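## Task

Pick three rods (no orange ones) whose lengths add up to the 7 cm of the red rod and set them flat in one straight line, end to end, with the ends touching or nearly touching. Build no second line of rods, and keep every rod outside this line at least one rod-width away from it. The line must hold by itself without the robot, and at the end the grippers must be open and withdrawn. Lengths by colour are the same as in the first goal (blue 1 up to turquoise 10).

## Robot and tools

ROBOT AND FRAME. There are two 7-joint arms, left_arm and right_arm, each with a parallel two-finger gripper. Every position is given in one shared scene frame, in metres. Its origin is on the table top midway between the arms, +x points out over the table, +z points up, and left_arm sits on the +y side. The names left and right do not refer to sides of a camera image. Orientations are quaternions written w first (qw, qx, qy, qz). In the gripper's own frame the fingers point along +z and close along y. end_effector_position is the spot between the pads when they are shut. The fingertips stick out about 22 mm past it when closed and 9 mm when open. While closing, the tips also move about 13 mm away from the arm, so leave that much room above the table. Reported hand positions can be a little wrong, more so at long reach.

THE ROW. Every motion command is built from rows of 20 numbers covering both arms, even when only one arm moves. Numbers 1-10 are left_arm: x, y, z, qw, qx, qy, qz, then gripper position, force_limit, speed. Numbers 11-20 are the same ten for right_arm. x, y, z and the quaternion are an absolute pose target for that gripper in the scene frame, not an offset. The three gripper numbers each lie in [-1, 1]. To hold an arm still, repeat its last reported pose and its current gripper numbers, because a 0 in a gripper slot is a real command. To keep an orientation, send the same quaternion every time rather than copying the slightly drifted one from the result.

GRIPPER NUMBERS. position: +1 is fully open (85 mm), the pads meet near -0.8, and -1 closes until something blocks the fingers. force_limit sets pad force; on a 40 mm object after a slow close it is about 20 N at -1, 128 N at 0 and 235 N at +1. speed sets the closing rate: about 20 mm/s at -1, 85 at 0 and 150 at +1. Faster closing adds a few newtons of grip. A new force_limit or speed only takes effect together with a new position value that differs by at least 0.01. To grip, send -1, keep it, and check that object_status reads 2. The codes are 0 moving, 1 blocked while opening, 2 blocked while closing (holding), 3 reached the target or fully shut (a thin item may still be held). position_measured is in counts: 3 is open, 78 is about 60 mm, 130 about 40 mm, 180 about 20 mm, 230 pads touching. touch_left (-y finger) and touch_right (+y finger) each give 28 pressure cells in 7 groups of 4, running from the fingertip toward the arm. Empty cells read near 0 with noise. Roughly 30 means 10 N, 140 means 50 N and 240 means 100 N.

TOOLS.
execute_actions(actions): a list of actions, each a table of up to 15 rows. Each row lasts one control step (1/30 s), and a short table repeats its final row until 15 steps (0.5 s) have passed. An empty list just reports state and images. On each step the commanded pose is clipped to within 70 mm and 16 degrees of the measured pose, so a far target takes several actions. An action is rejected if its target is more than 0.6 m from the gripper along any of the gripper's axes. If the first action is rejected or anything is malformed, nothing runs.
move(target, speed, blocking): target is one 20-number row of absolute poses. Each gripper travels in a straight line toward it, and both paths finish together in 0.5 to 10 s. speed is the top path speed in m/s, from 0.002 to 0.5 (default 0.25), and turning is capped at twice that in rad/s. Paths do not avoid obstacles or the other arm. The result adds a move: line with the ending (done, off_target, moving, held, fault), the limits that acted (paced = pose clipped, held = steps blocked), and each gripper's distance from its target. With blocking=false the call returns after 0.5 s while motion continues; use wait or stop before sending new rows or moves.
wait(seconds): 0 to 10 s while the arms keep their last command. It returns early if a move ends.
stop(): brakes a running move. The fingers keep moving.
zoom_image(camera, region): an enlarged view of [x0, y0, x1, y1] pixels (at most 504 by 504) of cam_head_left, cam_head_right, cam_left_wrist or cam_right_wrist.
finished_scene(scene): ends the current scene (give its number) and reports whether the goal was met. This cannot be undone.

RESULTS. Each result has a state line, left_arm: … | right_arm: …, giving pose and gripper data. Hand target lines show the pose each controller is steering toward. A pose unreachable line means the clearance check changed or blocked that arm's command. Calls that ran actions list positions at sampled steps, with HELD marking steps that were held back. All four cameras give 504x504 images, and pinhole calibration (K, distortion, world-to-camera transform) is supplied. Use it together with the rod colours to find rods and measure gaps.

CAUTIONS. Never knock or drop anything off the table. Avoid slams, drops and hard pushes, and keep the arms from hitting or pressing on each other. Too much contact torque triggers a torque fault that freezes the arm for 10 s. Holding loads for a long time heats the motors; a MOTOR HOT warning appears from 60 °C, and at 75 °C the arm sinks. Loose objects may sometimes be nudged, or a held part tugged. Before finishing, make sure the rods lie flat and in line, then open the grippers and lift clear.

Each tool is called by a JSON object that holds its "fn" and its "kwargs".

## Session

{"fn": "execute_actions", "kwargs": {"actions": []}}

Scene clock: 0.00 s.
left_arm: end_effector_position=(+0.3839, +0.2024, +0.3911) position_measured=3 object_status=3 touch_left=n/a touch_right=n/a end_effector_quat_wxyz=(+0.247, +0.374, +0.573, +0.687) | right_arm: end_effector_position=(+0.5971, -0.6378, +0.1122) position_measured=3 object_status=3 touch_left=n/a touch_right=n/a end_effector_quat_wxyz=(+0.621, +0.556, -0.393, +0.388)
Joint positions: left_arm=[ 1.354  0.472 -0.073  2.261 -1.336  1.707  2.501] | right_arm=[-0.247  1.533  0.306  0.844  1.258  1.556  2.778]
Joint velocities: left_arm=[-0.001  0.    -0.     0.    -0.     0.     0.   ] | right_arm=[-0.001 -0.     0.001 -0.001  0.     0.     0.   ]
Motor temperatures (°C, as the motors report them): left_arm=[36 29 27 30 43 39 44] | right_arm=[31 31 29 29 34 36 42]
Hand target (left_arm): +0.384, +0.202, +0.391; +0.247, +0.374, +0.573, +0.687
Hand target (right_arm): +0.597, -0.638, +0.112; +0.621, +0.556, -0.393, +0.388
camera_calibration (this result's frames):
cam_left_wrist: T_world_to_cam=[[0.0511563, -0.188289, 0.98078, -0.362036], [0.58765, -0.78838, -0.182003, 0.0549528], [0.807497, 0.585666, 0.0703173, -0.308582], [0, 0, 0, 1]] pos_world=[0.235407, 0.155882, 0.386778]
cam_right_wrist: T_world_to_cam=[[-0.896144, 0.0681606, 0.438497, 0.535223], [-0.442714, -0.0694068, -0.893973, 0.37849], [-0.030499, -0.995257, 0.0923741, -0.479252], [0, 0, 0, 1]] pos_world=[0.632583, -0.48719, 0.147936]

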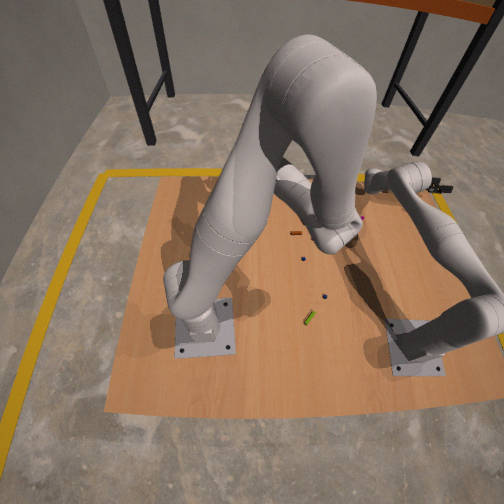

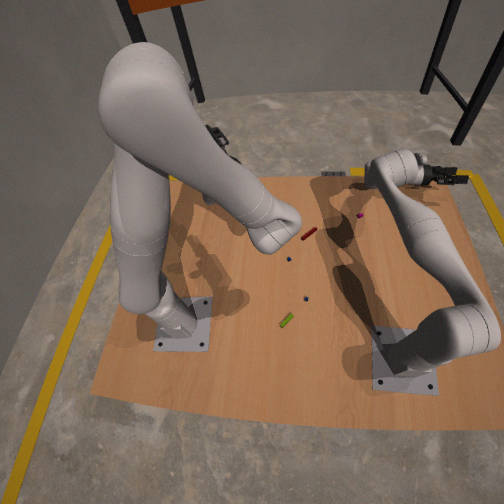

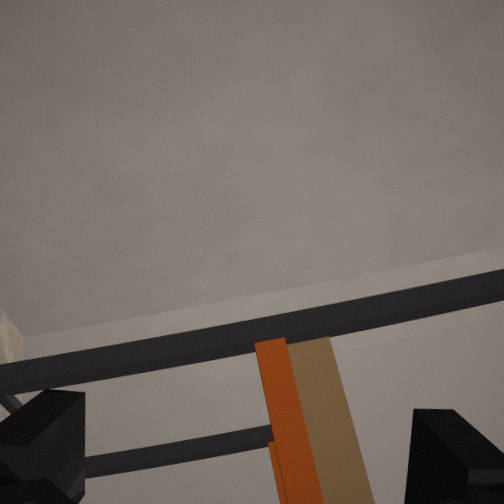

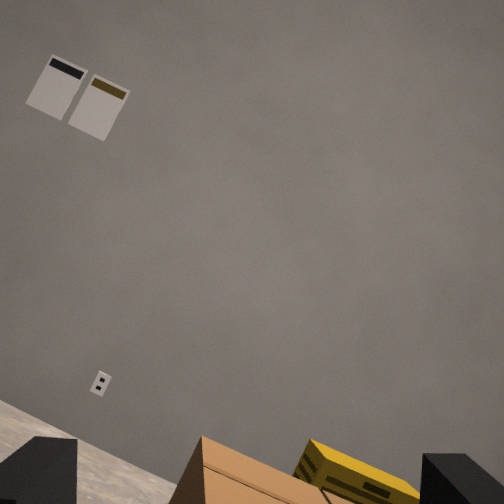

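{"fn": "move", "kwargs": {"target": [0.15,-0.03,0.30,0,1,0,0,1,0,0.5, 0.5971,-0.6378,0.1122,0.621,0.556,-0.393,0.388,1,0,0.5], "speed": 0.5}}

Scene clock: 3.23 s.
left_arm: end_effector_position=(+0.1484, -0.0276, +0.2986) position_measured=3 object_status=3 touch_left=((-2 -2 -5 -9) (4 1 13 2) (-4 -13 -6 3) (13 16 0 0) (9 -3 -9 -10) (-11 -1 3 -8) (2 2 6 -3)) touch_right=((-29 -14 -4 8) (-43 -14 -20 -1) (8 8 -11 22) (-23 -10 -8 -4) (-16 -19 21 -6) (16 -2 -5 -13) (4 -1 -36 2)) end_effector_quat_wxyz=(-0.001, +1.000, +0.000, -0.002) | right_arm: end_effector_position=(+0.5971, -0.6378, +0.1122) position_measured=3 object_status=3 touch_left=((0 -11 -18 -8) (2 2 0 17) (-6 14 7 -16) (18 -6 -24 11) (10 -15 11 1) (16 15 0 -7) (-17 -10 22 -13)) touch_right=((3 14 4 -6) (-7 7 -1 -8) (12 -2 6 1) (3 -4 13 -4) (1 -6 -1 15) (4 -3 -6 0) (8 7 -13 5)) end_effector_quat_wxyz=(+0.621, +0.556, -0.393, +0.388)
Joint positions: left_arm=[ 1.367  0.14  -0.081  1.716  0.014  1.29  -0.384] | right_arm=[-0.247  1.533  0.306  0.843  1.257  1.557  2.779]
Joint velocities: left_arm=[-0.004  0.013 -0.009 -0.003  0.001  0.    -0.001] | right_arm=[-0.     0.     0.     0.001 -0.     0.    -0.   ]
Motor temperatures (°C, as the motors report them): left_arm=[36 29 27 30 43 39 44] | right_arm=[31 32 29 29 34 36 42]
Hand target (left_arm): +0.149, -0.028, +0.298; -0.002, +1.000, +0.000, -0.002
Hand target (right_arm): +0.597, -0.638, +0.112; +0.621, +0.556, -0.393, +0.388
Off the commanded pose (left_arm): 0.003 m, 0 deg.
Off the commanded pose (right_arm): 0.000 m, 0 deg.
move: done; limits=paced
camera_calibration (this result's frames):
cam_left_wrist: T_world_to_cam=[[0.0515923, -0.998639, 0.00761482, -0.0343974], [-0.998435, -0.0514139, 0.0220106, 0.189983], [-0.0215892, -0.00873848, -0.999729, 0.448987], [0, 0, 0, 1]] pos_world=[0.201153, -0.0206593, 0.444945]
cam_right_wrist: T_world_to_cam=[[-0.89624, 0.0685991, 0.438232, 0.535577], [-0.442467, -0.068669, -0.894152, 0.378882], [-0.0312451, -0.995278, 0.0918967, -0.478752], [0, 0, 0, 1]] pos_world=[0.63269, -0.487214, 0.148067]

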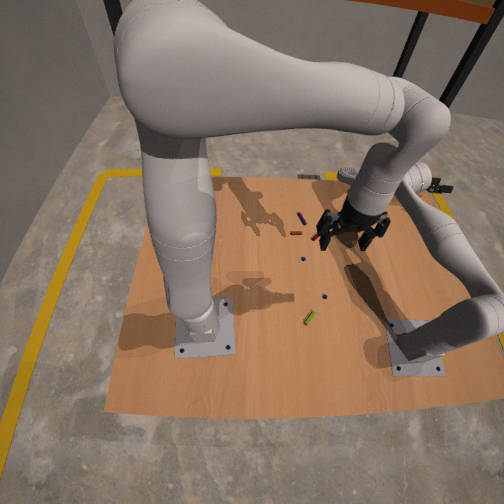

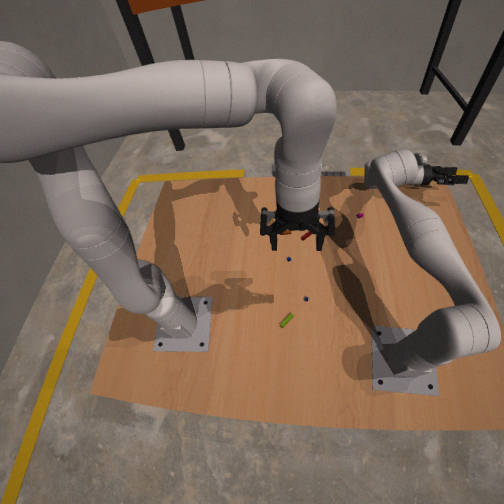

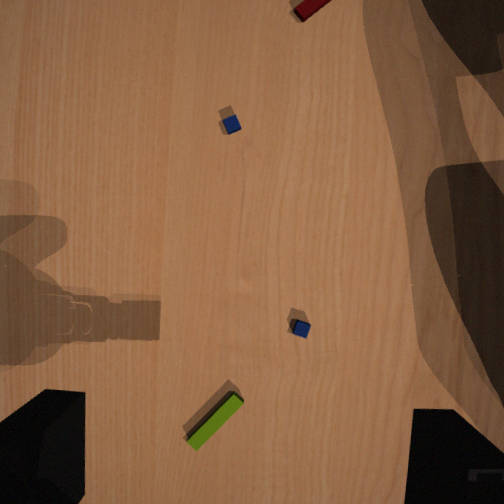

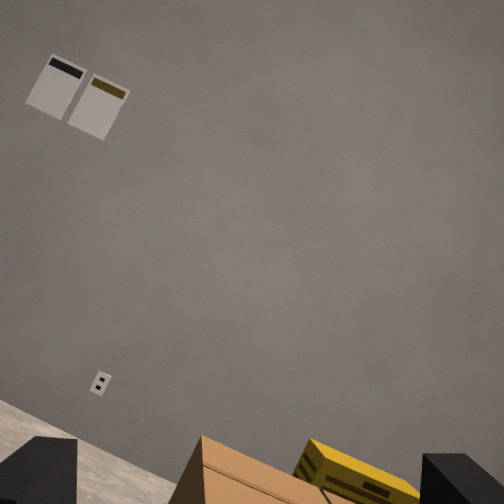

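{"fn": "move", "kwargs": {"target": [0.139,-0.062,0.08,0,0.391,0.921,0,0.2,-0.5,1, 0.5971,-0.6378,0.1122,0.621,0.556,-0.393,0.388,1,0,0.5], "speed": 0.5}}

Scene clock: 6.40 s.
left_arm: end_effector_position=(+0.1385, -0.0613, +0.0804) position_measured=104 object_status=3 touch_left=((5 -6 5 -6) (3 1 6 -1) (9 -8 5 7) (8 -4 -4 5) (9 -1 1 -10) (-8 -8 1 -3) (7 -5 5 4)) touch_right=((-13 14 35 -9) (-16 25 -22 21) (-6 12 -16 7) (9 25 1 27) (6 -1 -9 4) (16 -27 -14 -11) (14 -9 21 -11)) end_effector_quat_wxyz=(-0.000, +0.390, +0.921, -0.001) | right_arm: end_effector_position=(+0.5971, -0.6378, +0.1122) position_measured=3 object_status=3 touch_left=((0 -24 -2 3) (-8 -17 31 -16) (37 7 -12 -11) (14 7 5 -8) (-1 -7 -18 -17) (8 0 0 7) (10 -40 -10 1)) touch_right=((7 10 -1 -3) (3 5 -12 7) (9 -7 -4 13) (-2 -15 7 -9) (-7 4 -5 8) (-6 -2 1 1) (10 1 3 8)) end_effector_quat_wxyz=(+0.621, +0.556, -0.393, +0.388)
Joint positions: left_arm=[ 1.657  0.544 -0.419  2.001  0.35   0.666  1.686] | right_arm=[-0.247  1.533  0.306  0.843  1.257  1.557  2.779]
Joint velocities: left_arm=[ 0.002  0.005  0.004 -0.001 -0.003 -0.001  0.003] | right_arm=[ 0.001 -0.    -0.001  0.001  0.     0.001 -0.   ]
Motor temperatures (°C, as the motors report them): left_arm=[36 29 27 30 43 39 44] | right_arm=[31 32 29 29 34 36 42]
Hand target (left_arm): +0.138, -0.061, +0.080; -0.000, +0.391, +0.921, -0.000
Hand target (right_arm): +0.597, -0.638, +0.112; +0.621, +0.556, -0.393, +0.388
Off the commanded pose (left_arm): 0.001 m, 0 deg.
Off the commanded pose (right_arm): 0.000 m, 0 deg.
move: done
camera_calibration (this result's frames):
cam_left_wrist: T_world_to_cam=[[0.682098, 0.731215, 0.00824005, -0.0472436], [0.731012, -0.682116, 0.0184017, -0.0947669], [0.0190763, -0.0065282, -0.999797, 0.224843], [0, 0, 0, 1]] pos_world=[0.0972114, -0.028629, 0.226931]
cam_right_wrist: T_world_to_cam=[[-0.89624, 0.0685942, 0.438234, 0.535574], [-0.442468, -0.0686648, -0.894152, 0.378884], [-0.0312423, -0.995279, 0.0918908, -0.478752], [0, 0, 0, 1]] pos_world=[0.63269, -0.487213, 0.148066]

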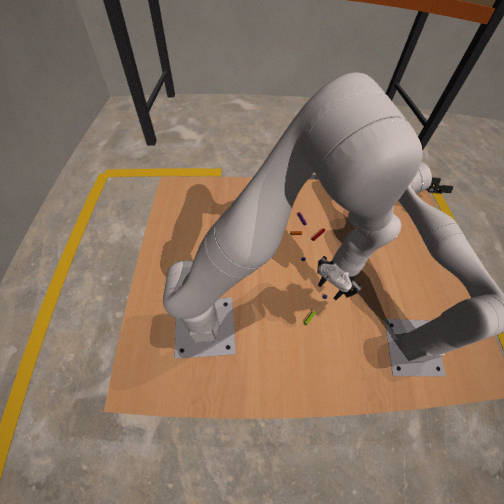

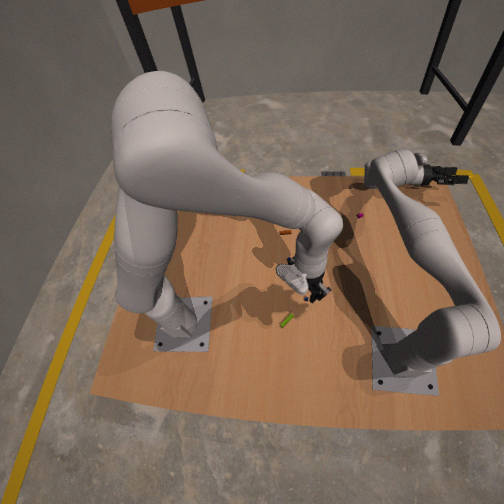

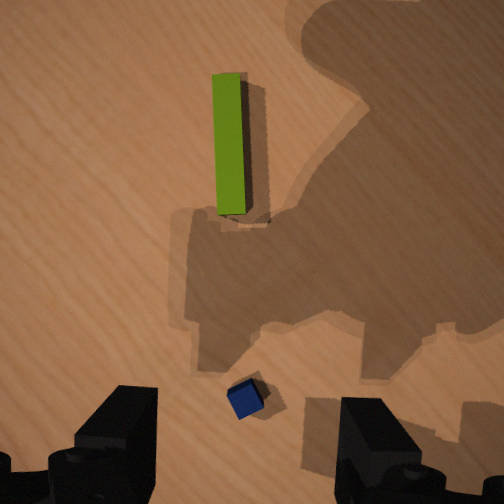

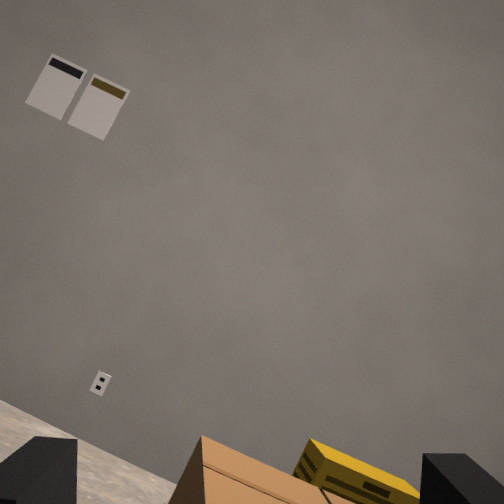

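{"fn": "zoom_image", "kwargs": {"camera": "cam_left_wrist", "region": [180, 340, 320, 440]}}

Region (180, 340, 320, 440) of cam_left_wrist's 504x504 image, scaled by 3.600; it fills the top 360 rows of this view, and the rest is white.

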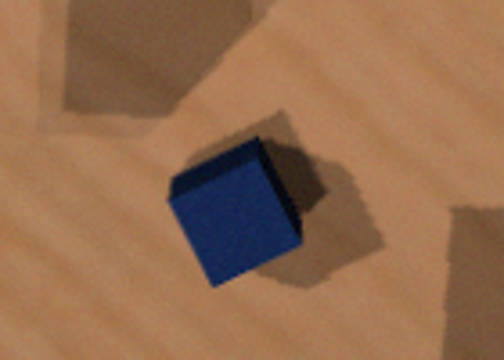

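{"fn": "move", "kwargs": {"target": [0.1413,-0.0642,0.027,0,0.199,0.980,0,0.2,-0.5,1, 0.5971,-0.6378,0.1122,0.621,0.556,-0.393,0.388,1,0,0.5], "speed": 0.2}}

Scene clock: 8.90 s.
left_arm: end_effector_position=(+0.1411, -0.0643, +0.0273) position_measured=104 object_status=3 touch_left=((-6 9 6 -22) (4 3 2 1) (-5 -6 7 4) (2 4 -8 -4) (8 -6 0 -6) (-2 2 10 0) (1 9 8 7)) touch_right=((-12 -5 16 9) (-14 -16 -9 16) (-4 0 -7 0) (3 2 0 -11) (18 6 -7 -2) (-4 -22 3 10) (-11 12 -31 -2)) end_effector_quat_wxyz=(-0.000, +0.199, +0.980, -0.001) | right_arm: end_effector_position=(+0.5971, -0.6378, +0.1122) position_measured=3 object_status=3 touch_left=((-13 -15 8 1) (15 -17 -2 2) (0 2 11 -3) (3 13 13 -15) (8 20 -1 15) (-12 1 3 -9) (13 -3 -10 -5)) touch_right=((3 5 0 0) (-2 9 -1 8) (0 1 6 -2) (-3 7 11 12) (3 1 1 10) (1 -6 -7 2) (0 7 -12 -5)) end_effector_quat_wxyz=(+0.621, +0.556, -0.393, +0.388)
Joint positions: left_arm=[ 1.663  0.677 -0.442  2.026  0.538  0.552  1.914] | right_arm=[-0.247  1.533  0.306  0.843  1.257  1.557  2.779]
Joint velocities: left_arm=[-0.002  0.005  0.001  0.001 -0.    -0.001  0.001] | right_arm=[ 0.001 -0.    -0.001  0.001  0.001 -0.001  0.   ]
Motor temperatures (°C, as the motors report them): left_arm=[36 29 27 30 43 39 44] | right_arm=[31 32 29 29 34 36 42]
Hand target (left_arm): +0.141, -0.064, +0.027; -0.000, +0.199, +0.980, -0.000
Hand target (right_arm): +0.597, -0.638, +0.112; +0.621, +0.556, -0.393, +0.388
Off the commanded pose (left_arm): 0.000 m, 0 deg.
Off the commanded pose (right_arm): 0.000 m, 0 deg.
move: done
camera_calibration (this result's frames):
cam_left_wrist: T_world_to_cam=[[0.341897, 0.939698, 0.00862444, 0.0150226], [0.939521, -0.342001, 0.0183336, -0.105227], [0.0201776, 0.00183465, -0.999795, 0.172045], [0, 0, 0, 1]] pos_world=[0.090255, -0.0504199, 0.173809]
cam_right_wrist: T_world_to_cam=[[-0.89624, 0.0685942, 0.438234, 0.535574], [-0.442468, -0.0686647, -0.894152, 0.378884], [-0.0312424, -0.995279, 0.0918908, -0.478752], [0, 0, 0, 1]] pos_world=[0.63269, -0.487213, 0.148066]

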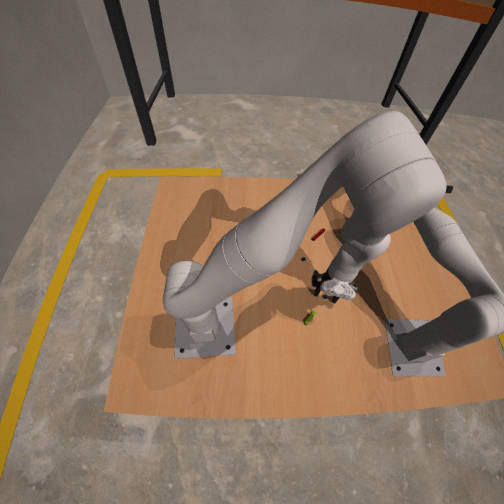

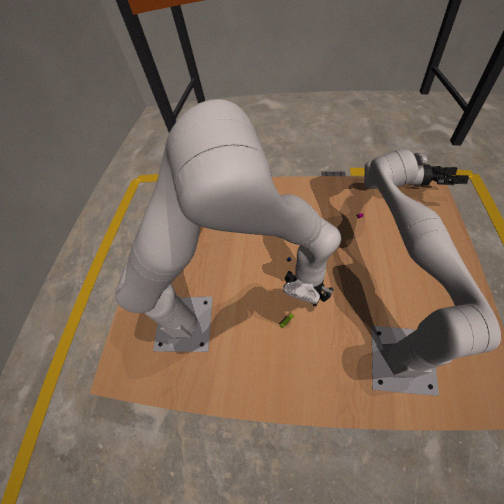

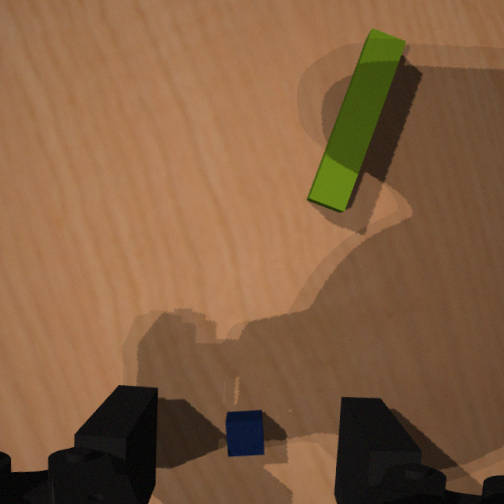

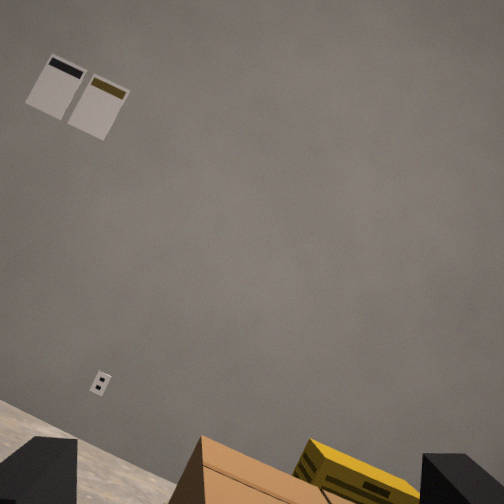

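{"fn": "execute_actions", "kwargs": {"actions": [[[0.1413,-0.0642,0.027,0,0.199,0.980,0,-1,-0.5,0.5, 0.5971,-0.6378,0.1122,0.621,0.556,-0.393,0.388,1,0,0.5]],[[0.1413,-0.0642,0.027,0,0.199,0.980,0,-1,-0.5,0.5, 0.5971,-0.6378,0.1122,0.621,0.556,-0.393,0.388,1,0,0.5]],[[0.125,-0.05,0.045,0,0.29,0.957,0,-1,-0.5,0.5, 0.5971,-0.6378,0.1122,0.621,0.556,-0.393,0.388,1,0,0.5]],[[0.100,-0.034,0.04,0,0.375,0.927,0,-1,-0.5,0.5, 0.5971,-0.6378,0.1122,0.621,0.556,-0.393,0.388,1,0,0.5]],[[0.100,-0.034,0.04,0,0.375,0.927,0,-1,-0.5,0.5, 0.5971,-0.6378,0.1122,0.621,0.556,-0.393,0.388,1,0,0.5]]]}}

Scene clock: 11.57 s.
left_arm: end_effector_position=(+0.1000, -0.0340, +0.0400) position_measured=212 object_status=2 touch_left=((120 720 877 156) (16 190 222 35) (-7 -11 4 10) (7 5 -6 1) (3 -9 0 -5) (-4 12 -2 -13) (2 -2 -2 -5)) touch_right=((91 683 1053 188) (43 125 248 37) (7 7 -13 3) (-11 17 -9 -2) (23 17 -8 -8) (-40 -13 4 -4) (-3 -28 -25 9)) end_effector_quat_wxyz=(+0.000, +0.375, +0.927, -0.000) | right_arm: end_effector_position=(+0.5971, -0.6378, +0.1122) position_measured=3 object_status=3 touch_left=((11 12 25 -2) (-33 14 -7 17) (-7 11 -4 -4) (-2 -7 14 17) (-6 -25 11 5) (-5 6 5 7) (10 -12 -9 -18)) touch_right=((7 -4 -1 -4) (0 1 -2 -8) (-1 -5 0 -1) (-1 -15 -4 8) (-8 -3 -2 4) (2 -6 -11 -1) (3 5 -2 7)) end_effector_quat_wxyz=(+0.621, +0.556, -0.393, +0.388)
Joint positions: left_arm=[ 1.704  0.585 -0.365  2.145  0.439  0.482  1.708] | right_arm=[-0.247  1.533  0.306  0.843  1.257  1.557  2.779]
Joint velocities: left_arm=[ 0.002  0.     0.    -0.     0.     0.     0.   ] | right_arm=[-0.     0.001 -0.     0.001 -0.     0.001  0.   ]
Motor temperatures (°C, as the motors report them): left_arm=[36 29 27 30 43 39 44] | right_arm=[31 32 29 29 34 36 42]
Hand target (left_arm): +0.100, -0.034, +0.040; -0.000, +0.375, +0.927, -0.000
Hand target (right_arm): +0.597, -0.638, +0.112; +0.621, +0.556, -0.393, +0.388
Off the commanded pose (left_arm): 0.000 m, 0 deg.
Off the commanded pose (right_arm): 0.000 m, 0 deg.
Step readings (end_effector_position; steps 1 to 15: 1st action; 16 to 30: 2nd action; 31 to 45: 3rd action; 46 to 60: 4th action; 61 to 75: 5th action):
0: left_arm (+0.1411, -0.0642, +0.0271) | right_arm (+0.5971, -0.6378, +0.1122)
1: left_arm (+0.1411, -0.0642, +0.0271) | right_arm (+0.5971, -0.6378, +0.1122)
2: left_arm (+0.1412, -0.0642, +0.0270) | right_arm (+0.5971, -0.6378, +0.1122)
4: left_arm (+0.1413, -0.0642, +0.0270) | right_arm (+0.5971, -0.6378, +0.1122)
8: left_arm (+0.1413, -0.0642, +0.0270) | right_arm (+0.5971, -0.6378, +0.1122)
15: left_arm (+0.1413, -0.0642, +0.0271) | right_arm (+0.5971, -0.6378, +0.1122)
16: left_arm (+0.1413, -0.0642, +0.0271) | right_arm (+0.5971, -0.6378, +0.1122)
17: left_arm (+0.1413, -0.0642, +0.0271) | right_arm (+0.5971, -0.6378, +0.1122)
19: left_arm (+0.1413, -0.0642, +0.0271) | right_arm (+0.5971, -0.6378, +0.1122)
23: left_arm (+0.1413, -0.0642, +0.0271) | right_arm (+0.5971, -0.6378, +0.1122)
30: left_arm (+0.1413, -0.0642, +0.0271) | right_arm (+0.5971, -0.6378, +0.1122)
31: left_arm (+0.1410, -0.0642, +0.0276) | right_arm (+0.5971, -0.6378, +0.1122)
32: left_arm (+0.1396, -0.0635, +0.0295) | right_arm (+0.5971, -0.6378, +0.1122)
34: left_arm (+0.1327, -0.0585, +0.0376) | right_arm (+0.5971, -0.6378, +0.1122)
38: left_arm (+0.1258, -0.0493, +0.0437) | right_arm (+0.5971, -0.6378, +0.1122)
45: left_arm (+0.1252, -0.0498, +0.0448) | right_arm (+0.5971, -0.6378, +0.1122)
46: left_arm (+0.1249, -0.0496, +0.0449) | right_arm (+0.5971, -0.6378, +0.1122)
47: left_arm (+0.1231, -0.0485, +0.0448) | right_arm (+0.5971, -0.6378, +0.1122)
49: left_arm (+0.1127, -0.0420, +0.0433) | right_arm (+0.5971, -0.6378, +0.1122)
53: left_arm (+0.1004, -0.0336, +0.0398) | right_arm (+0.5971, -0.6378, +0.1122)
60: left_arm (+0.1001, -0.0338, +0.0400) | right_arm (+0.5971, -0.6378, +0.1122)
61: left_arm (+0.1001, -0.0338, +0.0400) | right_arm (+0.5971, -0.6378, +0.1122)
62: left_arm (+0.1001, -0.0339, +0.0399) | right_arm (+0.5971, -0.6378, +0.1122)
64: left_arm (+0.1000, -0.0340, +0.0400) | right_arm (+0.5971, -0.6378, +0.1122)
68: left_arm (+0.1000, -0.0340, +0.0400) | right_arm (+0.5971, -0.6378, +0.1122)
75: end_effector_position above
camera_calibration (this result's frames):
cam_left_wrist: T_world_to_cam=[[0.657307, 0.75356, 0.00973271, -0.0374323], [0.753346, -0.65736, 0.0186252, -0.0486155], [0.0204331, -0.00491035, -0.999779, 0.185274], [0, 0, 0, 1]] pos_world=[0.0574431, -0.00284069, 0.186503]
cam_right_wrist: T_world_to_cam=[[-0.89624, 0.0685941, 0.438234, 0.535574], [-0.442468, -0.0686648, -0.894151, 0.378884], [-0.0312422, -0.995279, 0.0918908, -0.478752], [0, 0, 0, 1]] pos_world=[0.63269, -0.487213, 0.148066]

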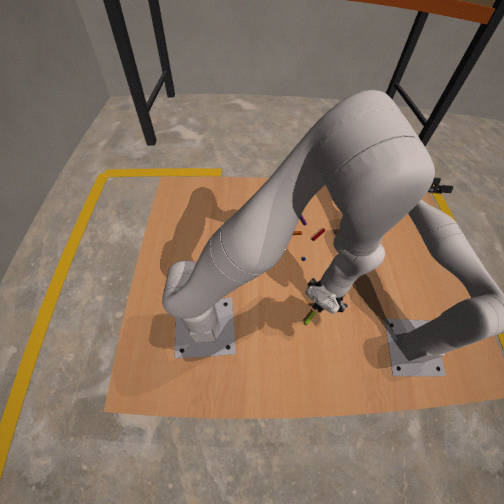

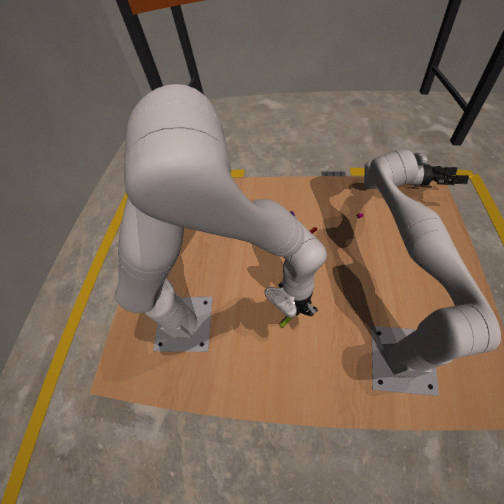

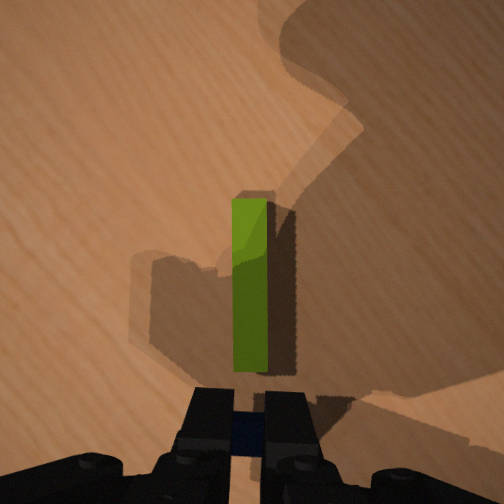

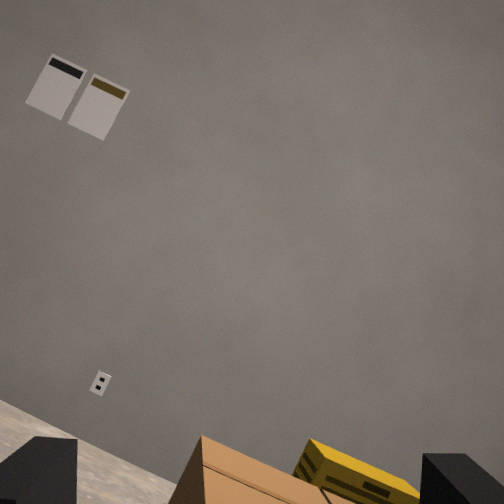

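{"fn": "execute_actions", "kwargs": {"actions": [[[0.100,-0.034,0.0275,0,0.375,0.927,0,-1,-0.5,0.5, 0.5971,-0.6378,0.1122,0.621,0.556,-0.393,0.388,1,0,0.5]],[[0.100,-0.034,0.0275,0,0.375,0.927,0,0.2,-0.5,0.3, 0.5971,-0.6378,0.1122,0.621,0.556,-0.393,0.388,1,0,0.5]],[[0.100,-0.034,0.07,0,0.375,0.927,0,0.2,-0.5,0.3, 0.5971,-0.6378,0.1122,0.621,0.556,-0.393,0.388,1,0,0.5]]]}}

Scene clock: 13.37 s.
left_arm: end_effector_position=(+0.1006, -0.0338, +0.0695) position_measured=104 object_status=3 touch_left=((0 2 7 5) (-3 -7 -5 3) (9 -4 -3 8) (6 4 -4 -1) (8 -3 4 -5) (-3 -4 11 -9) (-9 -4 5 8)) touch_right=((-23 7 -17 19) (-7 -9 -15 31) (-3 7 -9 9) (-6 -5 4 1) (8 -27 -3 0) (4 19 -2 3) (5 -10 -14 -39)) end_effector_quat_wxyz=(+0.000, +0.374, +0.927, +0.001) | right_arm: end_effector_position=(+0.5971, -0.6378, +0.1122) position_measured=3 object_status=3 touch_left=((-1 0 33 33) (14 -8 10 28) (27 21 3 -11) (7 11 17 8) (3 26 14 -5) (3 -6 -21 -1) (16 0 -13 -9)) touch_right=((6 3 1 -2) (-3 10 3 5) (-2 -11 15 -1) (5 -16 13 2) (-1 -15 -1 15) (1 -11 -3 -4) (6 6 -10 3)) end_effector_quat_wxyz=(+0.621, +0.556, -0.393, +0.388)
Joint positions: left_arm=[ 1.744  0.517 -0.416  2.121  0.374  0.575  1.767] | right_arm=[-0.247  1.533  0.306  0.843  1.257  1.557  2.779]
Joint velocities: left_arm=[ 0.009 -0.01   0.005 -0.001 -0.004 -0.     0.004] | right_arm=[ 0.001  0.     0.     0.    -0.001  0.    -0.   ]
Motor temperatures (°C, as the motors report them): left_arm=[36 29 27 30 43 39 44] | right_arm=[31 32 29 29 34 36 42]
Hand target (left_arm): +0.100, -0.034, +0.070; +0.000, +0.375, +0.927, +0.000
Hand target (right_arm): +0.597, -0.638, +0.112; +0.621, +0.556, -0.393, +0.388
Off the commanded pose (left_arm): 0.001 m, 0 deg.
Off the commanded pose (right_arm): 0.000 m, 0 deg.
Step readings (end_effector_position; steps 1 to 15: 1st action; 16 to 30: 2nd action; 31 to 45: 3rd action):
0: left_arm (+0.1000, -0.0340, +0.0400) | right_arm (+0.5971, -0.6378, +0.1122)
1: left_arm (+0.1002, -0.0338, +0.0395) | right_arm (+0.5971, -0.6378, +0.1122)
2: left_arm (+0.1008, -0.0334, +0.0370) | right_arm (+0.5971, -0.6378, +0.1122)
4: left_arm (+0.1010, -0.0330, +0.0294) | right_arm (+0.5971, -0.6378, +0.1122)
8: left_arm (+0.0993, -0.0345, +0.0280) | right_arm (+0.5971, -0.6378, +0.1122)
15: left_arm (+0.0999, -0.0340, +0.0276) | right_arm (+0.5971, -0.6378, +0.1122)
16: left_arm (+0.0999, -0.0340, +0.0276) | right_arm (+0.5971, -0.6378, +0.1122)
17: left_arm (+0.0999, -0.0340, +0.0275) | right_arm (+0.5971, -0.6378, +0.1122)
19: left_arm (+0.1000, -0.0340, +0.0275) | right_arm (+0.5971, -0.6378, +0.1122)
23: left_arm (+0.1000, -0.0340, +0.0275) | right_arm (+0.5971, -0.6378, +0.1122)
30: left_arm (+0.1000, -0.0340, +0.0275) | right_arm (+0.5971, -0.6378, +0.1122)
31: left_arm (+0.0999, -0.0342, +0.0280) | right_arm (+0.5971, -0.6378, +0.1122)
32: left_arm (+0.0994, -0.0346, +0.0306) | right_arm (+0.5971, -0.6378, +0.1122)
34: left_arm (+0.0986, -0.0357, +0.0423) | right_arm (+0.5971, -0.6378, +0.1122)
38: left_arm (+0.1006, -0.0336, +0.0664) | right_arm (+0.5971, -0.6378, +0.1122)
45: end_effector_position above
camera_calibration (this result's frames):
cam_left_wrist: T_world_to_cam=[[0.656365, 0.754363, 0.0110419, -0.0382652], [0.754152, -0.656448, 0.0182081, -0.0494718], [0.020984, -0.0036239, -0.999773, 0.21479], [0, 0, 0, 1]] pos_world=[0.0579181, -0.00283143, 0.216064]
cam_right_wrist: T_world_to_cam=[[-0.89624, 0.0685943, 0.438235, 0.535574], [-0.442469, -0.0686648, -0.894151, 0.378884], [-0.0312424, -0.995279, 0.0918909, -0.478752], [0, 0, 0, 1]] pos_world=[0.63269, -0.487213, 0.148066]

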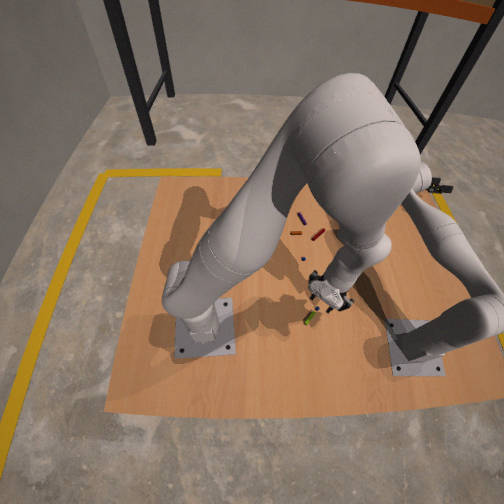

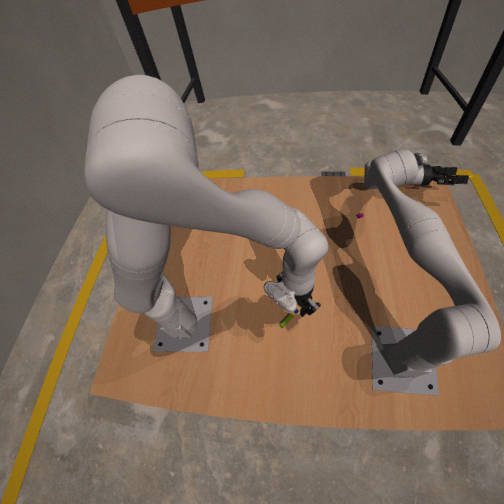

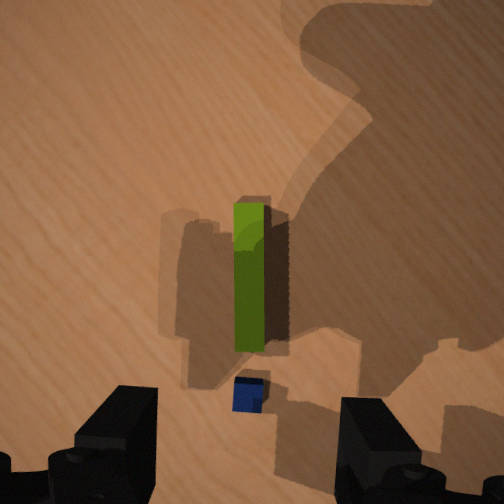

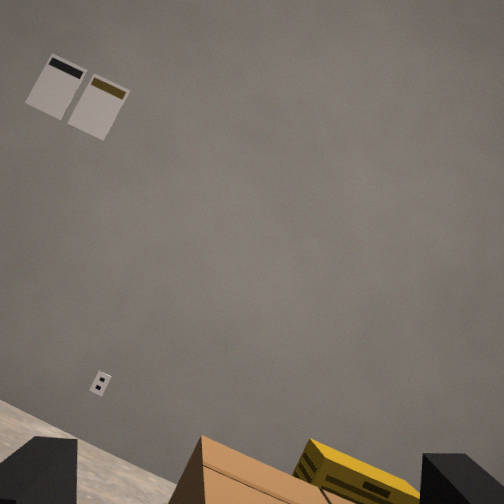

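{"fn": "move", "kwargs": {"target": [0.280,-0.0055,0.08,0,0.375,0.927,0,0.2,-0.5,1, 0.5971,-0.6378,0.1122,0.621,0.556,-0.393,0.388,1,0,0.5], "speed": 0.5}}

Scene clock: 14.57 s.
left_arm: end_effector_position=(+0.2789, -0.0071, +0.0799) position_measured=104 object_status=3 touch_left=((2 6 1 -10) (-1 -1 4 -3) (-1 2 -10 2) (5 -1 -2 -6) (3 0 -6 5) (-7 4 1 2) (11 10 11 10)) touch_right=((20 -8 0 1) (-3 13 12 15) (-17 -3 -3 22) (-8 -11 12 26) (9 0 -10 -16) (-5 -26 16 5) (4 17 -17 -6)) end_effector_quat_wxyz=(-0.001, +0.375, +0.927, -0.001) | right_arm: end_effector_position=(+0.5971, -0.6378, +0.1122) position_measured=3 object_status=3 touch_left=((-7 -4 11 7) (10 5 -1 19) (10 -12 -11 16) (-23 1 4 5) (19 3 0 -24) (4 8 7 -10) (3 -27 15 3)) touch_right=((4 3 -1 -6) (12 -7 -6 -2) (6 -13 15 5) (-3 -3 7 -2) (5 -5 -7 -7) (7 1 2 2) (0 6 -2 -2)) end_effector_quat_wxyz=(+0.621, +0.556, -0.393, +0.388)
Joint positions: left_arm=[ 1.276  0.564 -0.426  1.965  0.361  0.688  1.331] | right_arm=[-0.247  1.533  0.306  0.843  1.257  1.557  2.779]
Joint velocities: left_arm=[-0.004  0.002 -0.002  0.     0.002  0.    -0.002] | right_arm=[ 0.001  0.    -0.    -0.001 -0.    -0.001  0.   ]
Motor temperatures (°C, as the motors report them): left_arm=[36 29 27 30 43 39 44] | right_arm=[31 32 29 29 34 36 42]
Hand target (left_arm): +0.279, -0.007, +0.080; -0.001, +0.375, +0.927, -0.001
Hand target (right_arm): +0.597, -0.638, +0.112; +0.621, +0.556, -0.393, +0.388
Off the commanded pose (left_arm): 0.002 m, 0 deg.
Off the commanded pose (right_arm): 0.000 m, 0 deg.
move: done; limits=paced
camera_calibration (this result's frames):
cam_left_wrist: T_world_to_cam=[[0.657556, 0.753379, 0.00633103, -0.175512], [0.7532, -0.65755, 0.0178202, -0.166383], [0.0175883, -0.00694927, -0.999821, 0.222423], [0, 0, 0, 1]] pos_world=[0.236816, 0.0243676, 0.226459]
cam_right_wrist: T_world_to_cam=[[-0.89624, 0.0685943, 0.438234, 0.535574], [-0.442468, -0.0686647, -0.894151, 0.378884], [-0.0312425, -0.995279, 0.0918908, -0.478752], [0, 0, 0, 1]] pos_world=[0.63269, -0.487213, 0.148066]

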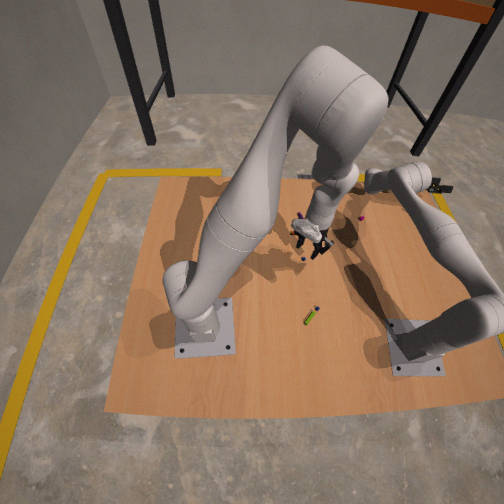

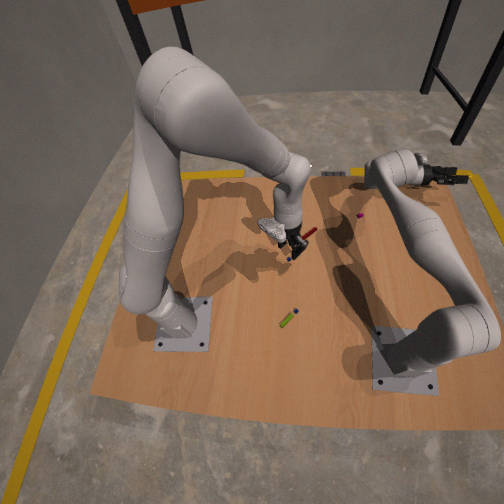

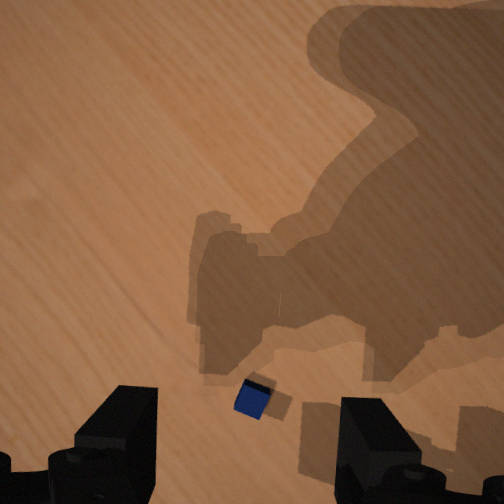

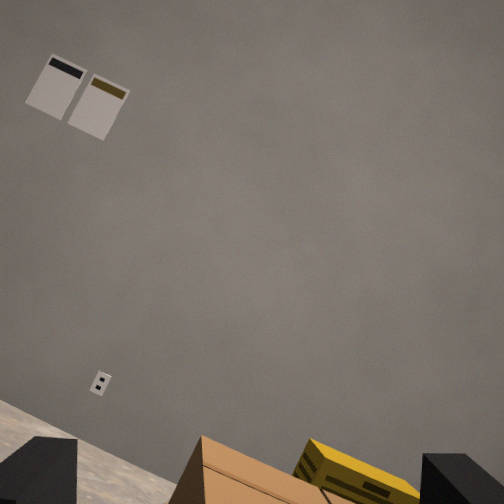

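{"fn": "execute_actions", "kwargs": {"actions": [[[0.284,-0.0076,0.045,0,0.530,0.848,0,0.2,-0.5,1, 0.5971,-0.6378,0.1122,0.621,0.556,-0.393,0.388,1,0,0.5]],[[0.284,-0.0076,0.027,0,0.530,0.848,0,0.2,-0.5,1, 0.5971,-0.6378,0.1122,0.621,0.556,-0.393,0.388,1,0,0.5]]]}}

Scene clock: 15.73 s.
left_arm: end_effector_position=(+0.2839, -0.0077, +0.0271) position_measured=104 object_status=3 touch_left=((0 1 4 -5) (8 -2 10 3) (-4 -5 0 8) (6 -1 1 -6) (2 -14 4 -14) (-4 7 3 -4) (1 4 1 5)) touch_right=((-8 -28 -2 -6) (4 -9 -6 11) (-1 -29 -1 6) (1 3 13 2) (-4 6 -8 -15) (-6 -7 18 25) (5 31 1 -30)) end_effector_quat_wxyz=(+0.000, +0.530, +0.848, -0.000) | right_arm: end_effector_position=(+0.5971, -0.6378, +0.1122) position_measured=3 object_status=3 touch_left=((3 -7 18 -1) (-2 14 -2 15) (17 -8 17 -17) (-1 27 3 -4) (18 3 -17 6) (-10 -23 14 4) (0 -17 0 -10)) touch_right=((6 6 -5 8) (12 -1 -2 -13) (-11 -10 -4 5) (-7 -3 -1 9) (2 -4 19 12) (-4 -12 -1 2) (8 2 -15 -2)) end_effector_quat_wxyz=(+0.621, +0.556, -0.393, +0.388)
Joint positions: left_arm=[ 1.164  0.667 -0.282  1.994  0.35   0.527  0.993] | right_arm=[-0.247  1.533  0.306  0.843  1.257  1.557  2.779]
Joint velocities: left_arm=[-0.001  0.002 -0.001 -0.001  0.     0.001 -0.   ] | right_arm=[ 0.001 -0.001 -0.     0.     0.002 -0.001 -0.   ]
Motor temperatures (°C, as the motors report them): left_arm=[36 29 27 30 43 39 44] | right_arm=[31 32 29 29 34 36 42]
Hand target (left_arm): +0.284, -0.008, +0.027; -0.000, +0.530, +0.848, -0.000
Hand target (right_arm): +0.597, -0.638, +0.112; +0.621, +0.556, -0.393, +0.388
Off the commanded pose (left_arm): 0.000 m, 0 deg.
Off the commanded pose (right_arm): 0.000 m, 0 deg.
Step readings (end_effector_position; steps 1 to 15: 1st action; 16 to 30: 2nd action):
0: left_arm (+0.2791, -0.0070, +0.0798) | right_arm (+0.5971, -0.6378, +0.1122)
1: left_arm (+0.2792, -0.0069, +0.0795) | right_arm (+0.5971, -0.6378, +0.1122)
2: left_arm (+0.2798, -0.0066, +0.0776) | right_arm (+0.5971, -0.6378, +0.1122)
4: left_arm (+0.2815, -0.0058, +0.0691) | right_arm (+0.5971, -0.6378, +0.1122)
8: left_arm (+0.2841, -0.0074, +0.0521) | right_arm (+0.5971, -0.6378, +0.1122)
15: left_arm (+0.2826, -0.0088, +0.0453) | right_arm (+0.5971, -0.6378, +0.1122)
16: left_arm (+0.2828, -0.0084, +0.0446) | right_arm (+0.5971, -0.6378, +0.1122)
17: left_arm (+0.2834, -0.0076, +0.0418) | right_arm (+0.5971, -0.6378, +0.1122)
19: left_arm (+0.2838, -0.0064, +0.0313) | right_arm (+0.5971, -0.6378, +0.1122)
23: left_arm (+0.2836, -0.0085, +0.0278) | right_arm (+0.5971, -0.6378, +0.1122)
30: end_effector_position above
camera_calibration (this result's frames):
cam_left_wrist: T_world_to_cam=[[0.875147, 0.483762, 0.00955967, -0.241933], [0.48354, -0.875118, 0.01891, -0.0947105], [0.0175138, -0.0119266, -0.999775, 0.169552], [0, 0, 0, 1]] pos_world=[0.254554, 0.0361774, 0.173618]
cam_right_wrist: T_world_to_cam=[[-0.89624, 0.0685941, 0.438234, 0.535574], [-0.442469, -0.0686646, -0.894151, 0.378884], [-0.0312423, -0.995279, 0.0918907, -0.478752], [0, 0, 0, 1]] pos_world=[0.63269, -0.487213, 0.148066]

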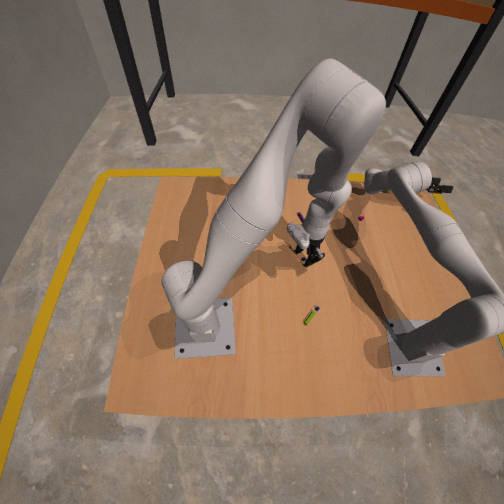

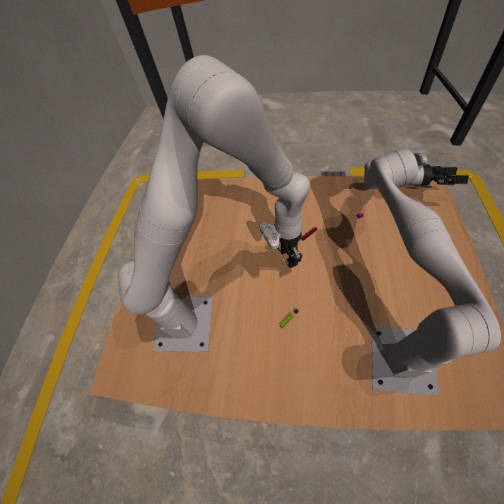

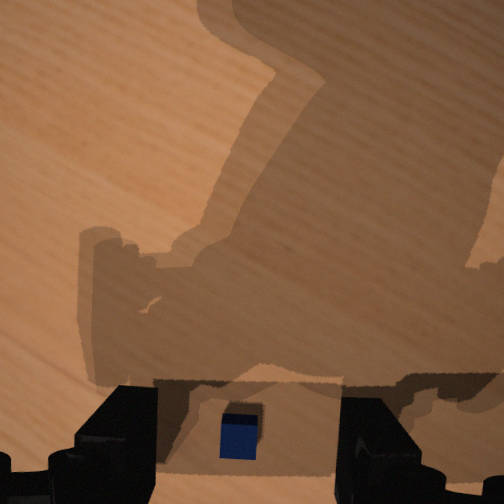

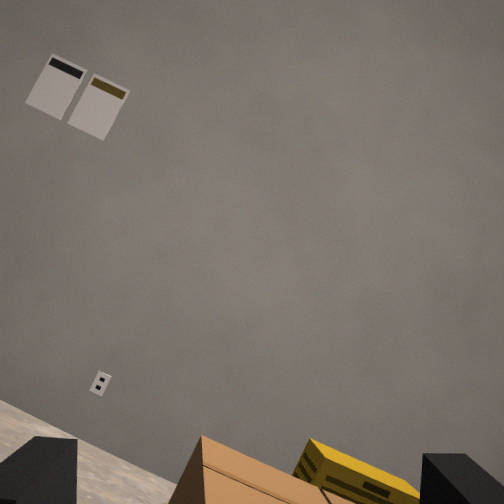

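{"fn": "execute_actions", "kwargs": {"actions": [[[0.284,-0.0076,0.027,0,0.530,0.848,0,-1,-0.5,0.5, 0.5971,-0.6378,0.1122,0.621,0.556,-0.393,0.388,1,0,0.5]],[[0.284,-0.0076,0.027,0,0.530,0.848,0,-1,-0.5,0.5, 0.5971,-0.6378,0.1122,0.621,0.556,-0.393,0.388,1,0,0.5]],[[0.284,-0.0076,0.07,0,0.530,0.848,0,-1,-0.5,0.5, 0.5971,-0.6378,0.1122,0.621,0.556,-0.393,0.388,1,0,0.5]],[[0.20,-0.03,0.07,0,0.45,0.893,0,-1,-0.5,0.5, 0.5971,-0.6378,0.1122,0.621,0.556,-0.393,0.388,1,0,0.5]],[[0.13,-0.045,0.06,0,0.375,0.927,0,-1,-0.5,0.5, 0.5971,-0.6378,0.1122,0.621,0.556,-0.393,0.388,1,0,0.5]],[[0.1137,-0.0472,0.042,0,0.375,0.927,0,-1,-0.5,0.5, 0.5971,-0.6378,0.1122,0.621,0.556,-0.393,0.388,1,0,0.5]],[[0.1137,-0.0472,0.042,0,0.375,0.927,0,-1,-0.5,0.5, 0.5971,-0.6378,0.1122,0.621,0.556,-0.393,0.388,1,0,0.5]]]}}

Scene clock: 19.43 s.
left_arm: end_effector_position=(+0.1137, -0.0472, +0.0420) position_measured=212 object_status=2 touch_left=((141 807 818 122) (27 216 212 26) (-5 -9 1 12) (8 -5 4 0) (7 -13 2 -18) (0 8 0 -4) (-11 3 -4 0)) touch_right=((137 768 984 190) (12 132 229 51) (-9 5 0 22) (-2 23 9 -9) (-2 -8 11 9) (11 -17 21 -13) (11 -3 -21 10)) end_effector_quat_wxyz=(+0.000, +0.375, +0.927, -0.000) | right_arm: end_effector_position=(+0.5971, -0.6378, +0.1122) position_measured=3 object_status=3 touch_left=((-20 -24 -7 -2) (12 26 25 6) (25 5 -9 7) (-1 4 8 -18) (11 4 10 -5) (-9 14 2 -8) (-13 -45 -2 -13)) touch_right=((-2 4 8 6) (4 16 -1 4) (0 -3 11 4) (0 -3 10 -1) (10 7 13 -1) (6 -13 -3 -8) (8 2 -6 0)) end_effector_quat_wxyz=(+0.621, +0.556, -0.393, +0.388)
Joint positions: left_arm=[ 1.677  0.6   -0.37   2.094  0.424  0.519  1.699] | right_arm=[-0.247  1.533  0.306  0.843  1.257  1.557  2.779]
Joint velocities: left_arm=[ 0.001 -0.     0.     0.    -0.    -0.     0.   ] | right_arm=[ 0.    -0.001  0.001 -0.     0.     0.    -0.   ]
Motor temperatures (°C, as the motors report them): left_arm=[36 29 27 30 43 39 44] | right_arm=[31 32 29 29 34 36 42]
Hand target (left_arm): +0.114, -0.047, +0.042; +0.000, +0.375, +0.927, +0.000
Hand target (right_arm): +0.597, -0.638, +0.112; +0.621, +0.556, -0.393, +0.388
Off the commanded pose (left_arm): 0.000 m, 0 deg.
Off the commanded pose (right_arm): 0.000 m, 0 deg.
Step readings (end_effector_position; steps 1 to 15: 1st action; 16 to 30: 2nd action; 31 to 45: 3rd action; 46 to 60: 4th action; 61 to 75: 5th action; 76 to 90: 6th action; 91 to 105: 7th action):
0: left_arm (+0.2839, -0.0076, +0.0271) | right_arm (+0.5971, -0.6378, +0.1122)
1: left_arm (+0.2839, -0.0076, +0.0270) | right_arm (+0.5971, -0.6378, +0.1122)
2: left_arm (+0.2840, -0.0076, +0.0270) | right_arm (+0.5971, -0.6378, +0.1122)
4: left_arm (+0.2840, -0.0076, +0.0270) | right_arm (+0.5971, -0.6378, +0.1122)
8: left_arm (+0.2840, -0.0076, +0.0270) | right_arm (+0.5971, -0.6378, +0.1122)
15: left_arm (+0.2840, -0.0076, +0.0271) | right_arm (+0.5971, -0.6378, +0.1122)
16: left_arm (+0.2840, -0.0076, +0.0271) | right_arm (+0.5971, -0.6378, +0.1122)
17: left_arm (+0.2840, -0.0076, +0.0271) | right_arm (+0.5971, -0.6378, +0.1122)
19: left_arm (+0.2840, -0.0076, +0.0271) | right_arm (+0.5971, -0.6378, +0.1122)
23: left_arm (+0.2840, -0.0076, +0.0271) | right_arm (+0.5971, -0.6378, +0.1122)
30: left_arm (+0.2840, -0.0076, +0.0271) | right_arm (+0.5971, -0.6378, +0.1122)
31: left_arm (+0.2840, -0.0078, +0.0277) | right_arm (+0.5971, -0.6378, +0.1122)
32: left_arm (+0.2837, -0.0083, +0.0305) | right_arm (+0.5971, -0.6378, +0.1122)
34: left_arm (+0.2835, -0.0094, +0.0437) | right_arm (+0.5971, -0.6378, +0.1122)
38: left_arm (+0.2846, -0.0070, +0.0674) | right_arm (+0.5971, -0.6378, +0.1122)
45: left_arm (+0.2842, -0.0073, +0.0696) | right_arm (+0.5971, -0.6378, +0.1122)
46: left_arm (+0.2837, -0.0077, +0.0697) | right_arm (+0.5971, -0.6378, +0.1122)
47: left_arm (+0.2810, -0.0087, +0.0700) | right_arm (+0.5971, -0.6378, +0.1122)
49: left_arm (+0.2667, -0.0128, +0.0702) | right_arm (+0.5971, -0.6378, +0.1122)
53: left_arm (+0.2188, -0.0233, +0.0693) | right_arm (+0.5971, -0.6378, +0.1122)
60: left_arm (+0.2024, -0.0282, +0.0698) | right_arm (+0.5971, -0.6378, +0.1122)
61: left_arm (+0.2021, -0.0283, +0.0699) | right_arm (+0.5971, -0.6378, +0.1122)
62: left_arm (+0.1991, -0.0291, +0.0698) | right_arm (+0.5971, -0.6378, +0.1122)
64: left_arm (+0.1839, -0.0321, +0.0680) | right_arm (+0.5971, -0.6378, +0.1122)
68: left_arm (+0.1407, -0.0403, +0.0627) | right_arm (+0.5971, -0.6378, +0.1122)
75: left_arm (+0.1327, -0.0440, +0.0603) | right_arm (+0.5971, -0.6378, +0.1122)
76: left_arm (+0.1320, -0.0440, +0.0598) | right_arm (+0.5971, -0.6378, +0.1122)
77: left_arm (+0.1294, -0.0441, +0.0569) | right_arm (+0.5971, -0.6378, +0.1122)
79: left_arm (+0.1189, -0.0448, +0.0465) | right_arm (+0.5971, -0.6378, +0.1122)
83: left_arm (+0.1139, -0.0475, +0.0428) | right_arm (+0.5971, -0.6378, +0.1122)
90: left_arm (+0.1138, -0.0471, +0.0421) | right_arm (+0.5971, -0.6378, +0.1122)
91: left_arm (+0.1138, -0.0471, +0.0421) | right_arm (+0.5971, -0.6378, +0.1122)
92: left_arm (+0.1138, -0.0472, +0.0420) | right_arm (+0.5971, -0.6378, +0.1122)
94: left_arm (+0.1137, -0.0472, +0.0420) | right_arm (+0.5971, -0.6378, +0.1122)
98: left_arm (+0.1137, -0.0472, +0.0420) | right_arm (+0.5971, -0.6378, +0.1122)
105: end_effector_position above
camera_calibration (this result's frames):
cam_left_wrist: T_world_to_cam=[[0.657303, 0.753564, 0.00973143, -0.0365103], [0.753349, -0.657357, 0.0186295, -0.0676528], [0.0204355, -0.00491407, -0.999779, 0.186931], [0, 0, 0, 1]] pos_world=[0.0711444, -0.0160406, 0.188506]
cam_right_wrist: T_world_to_cam=[[-0.89624, 0.0685943, 0.438234, 0.535574], [-0.442469, -0.0686647, -0.894151, 0.378884], [-0.0312425, -0.995279, 0.0918909, -0.478752], [0, 0, 0, 1]] pos_world=[0.63269, -0.487213, 0.148066]

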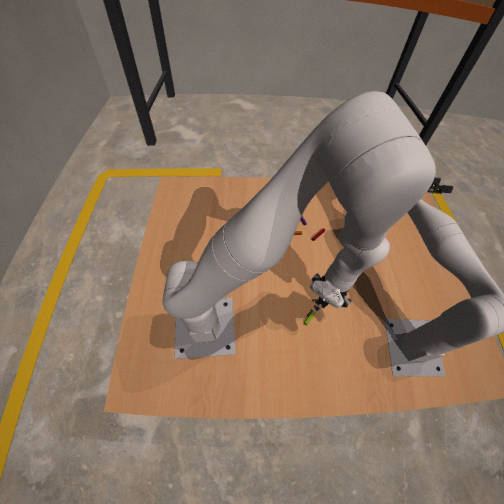

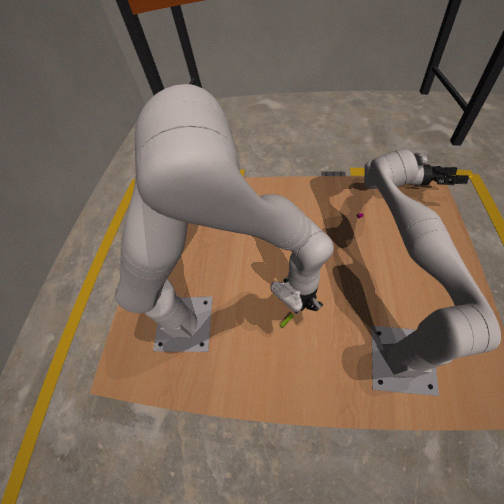

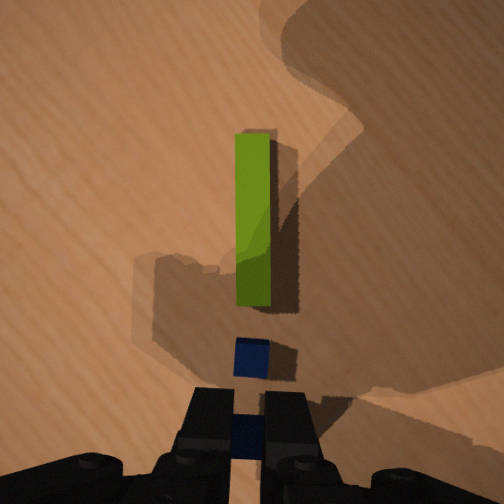

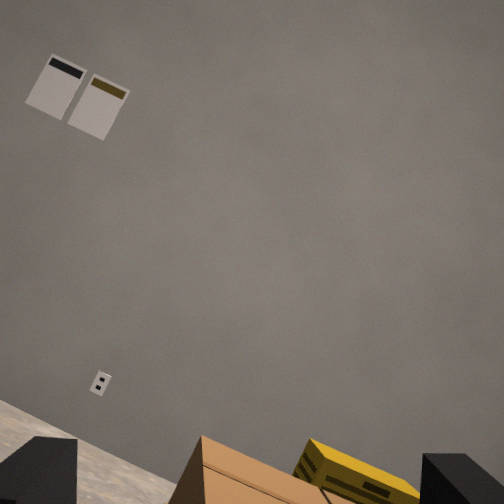

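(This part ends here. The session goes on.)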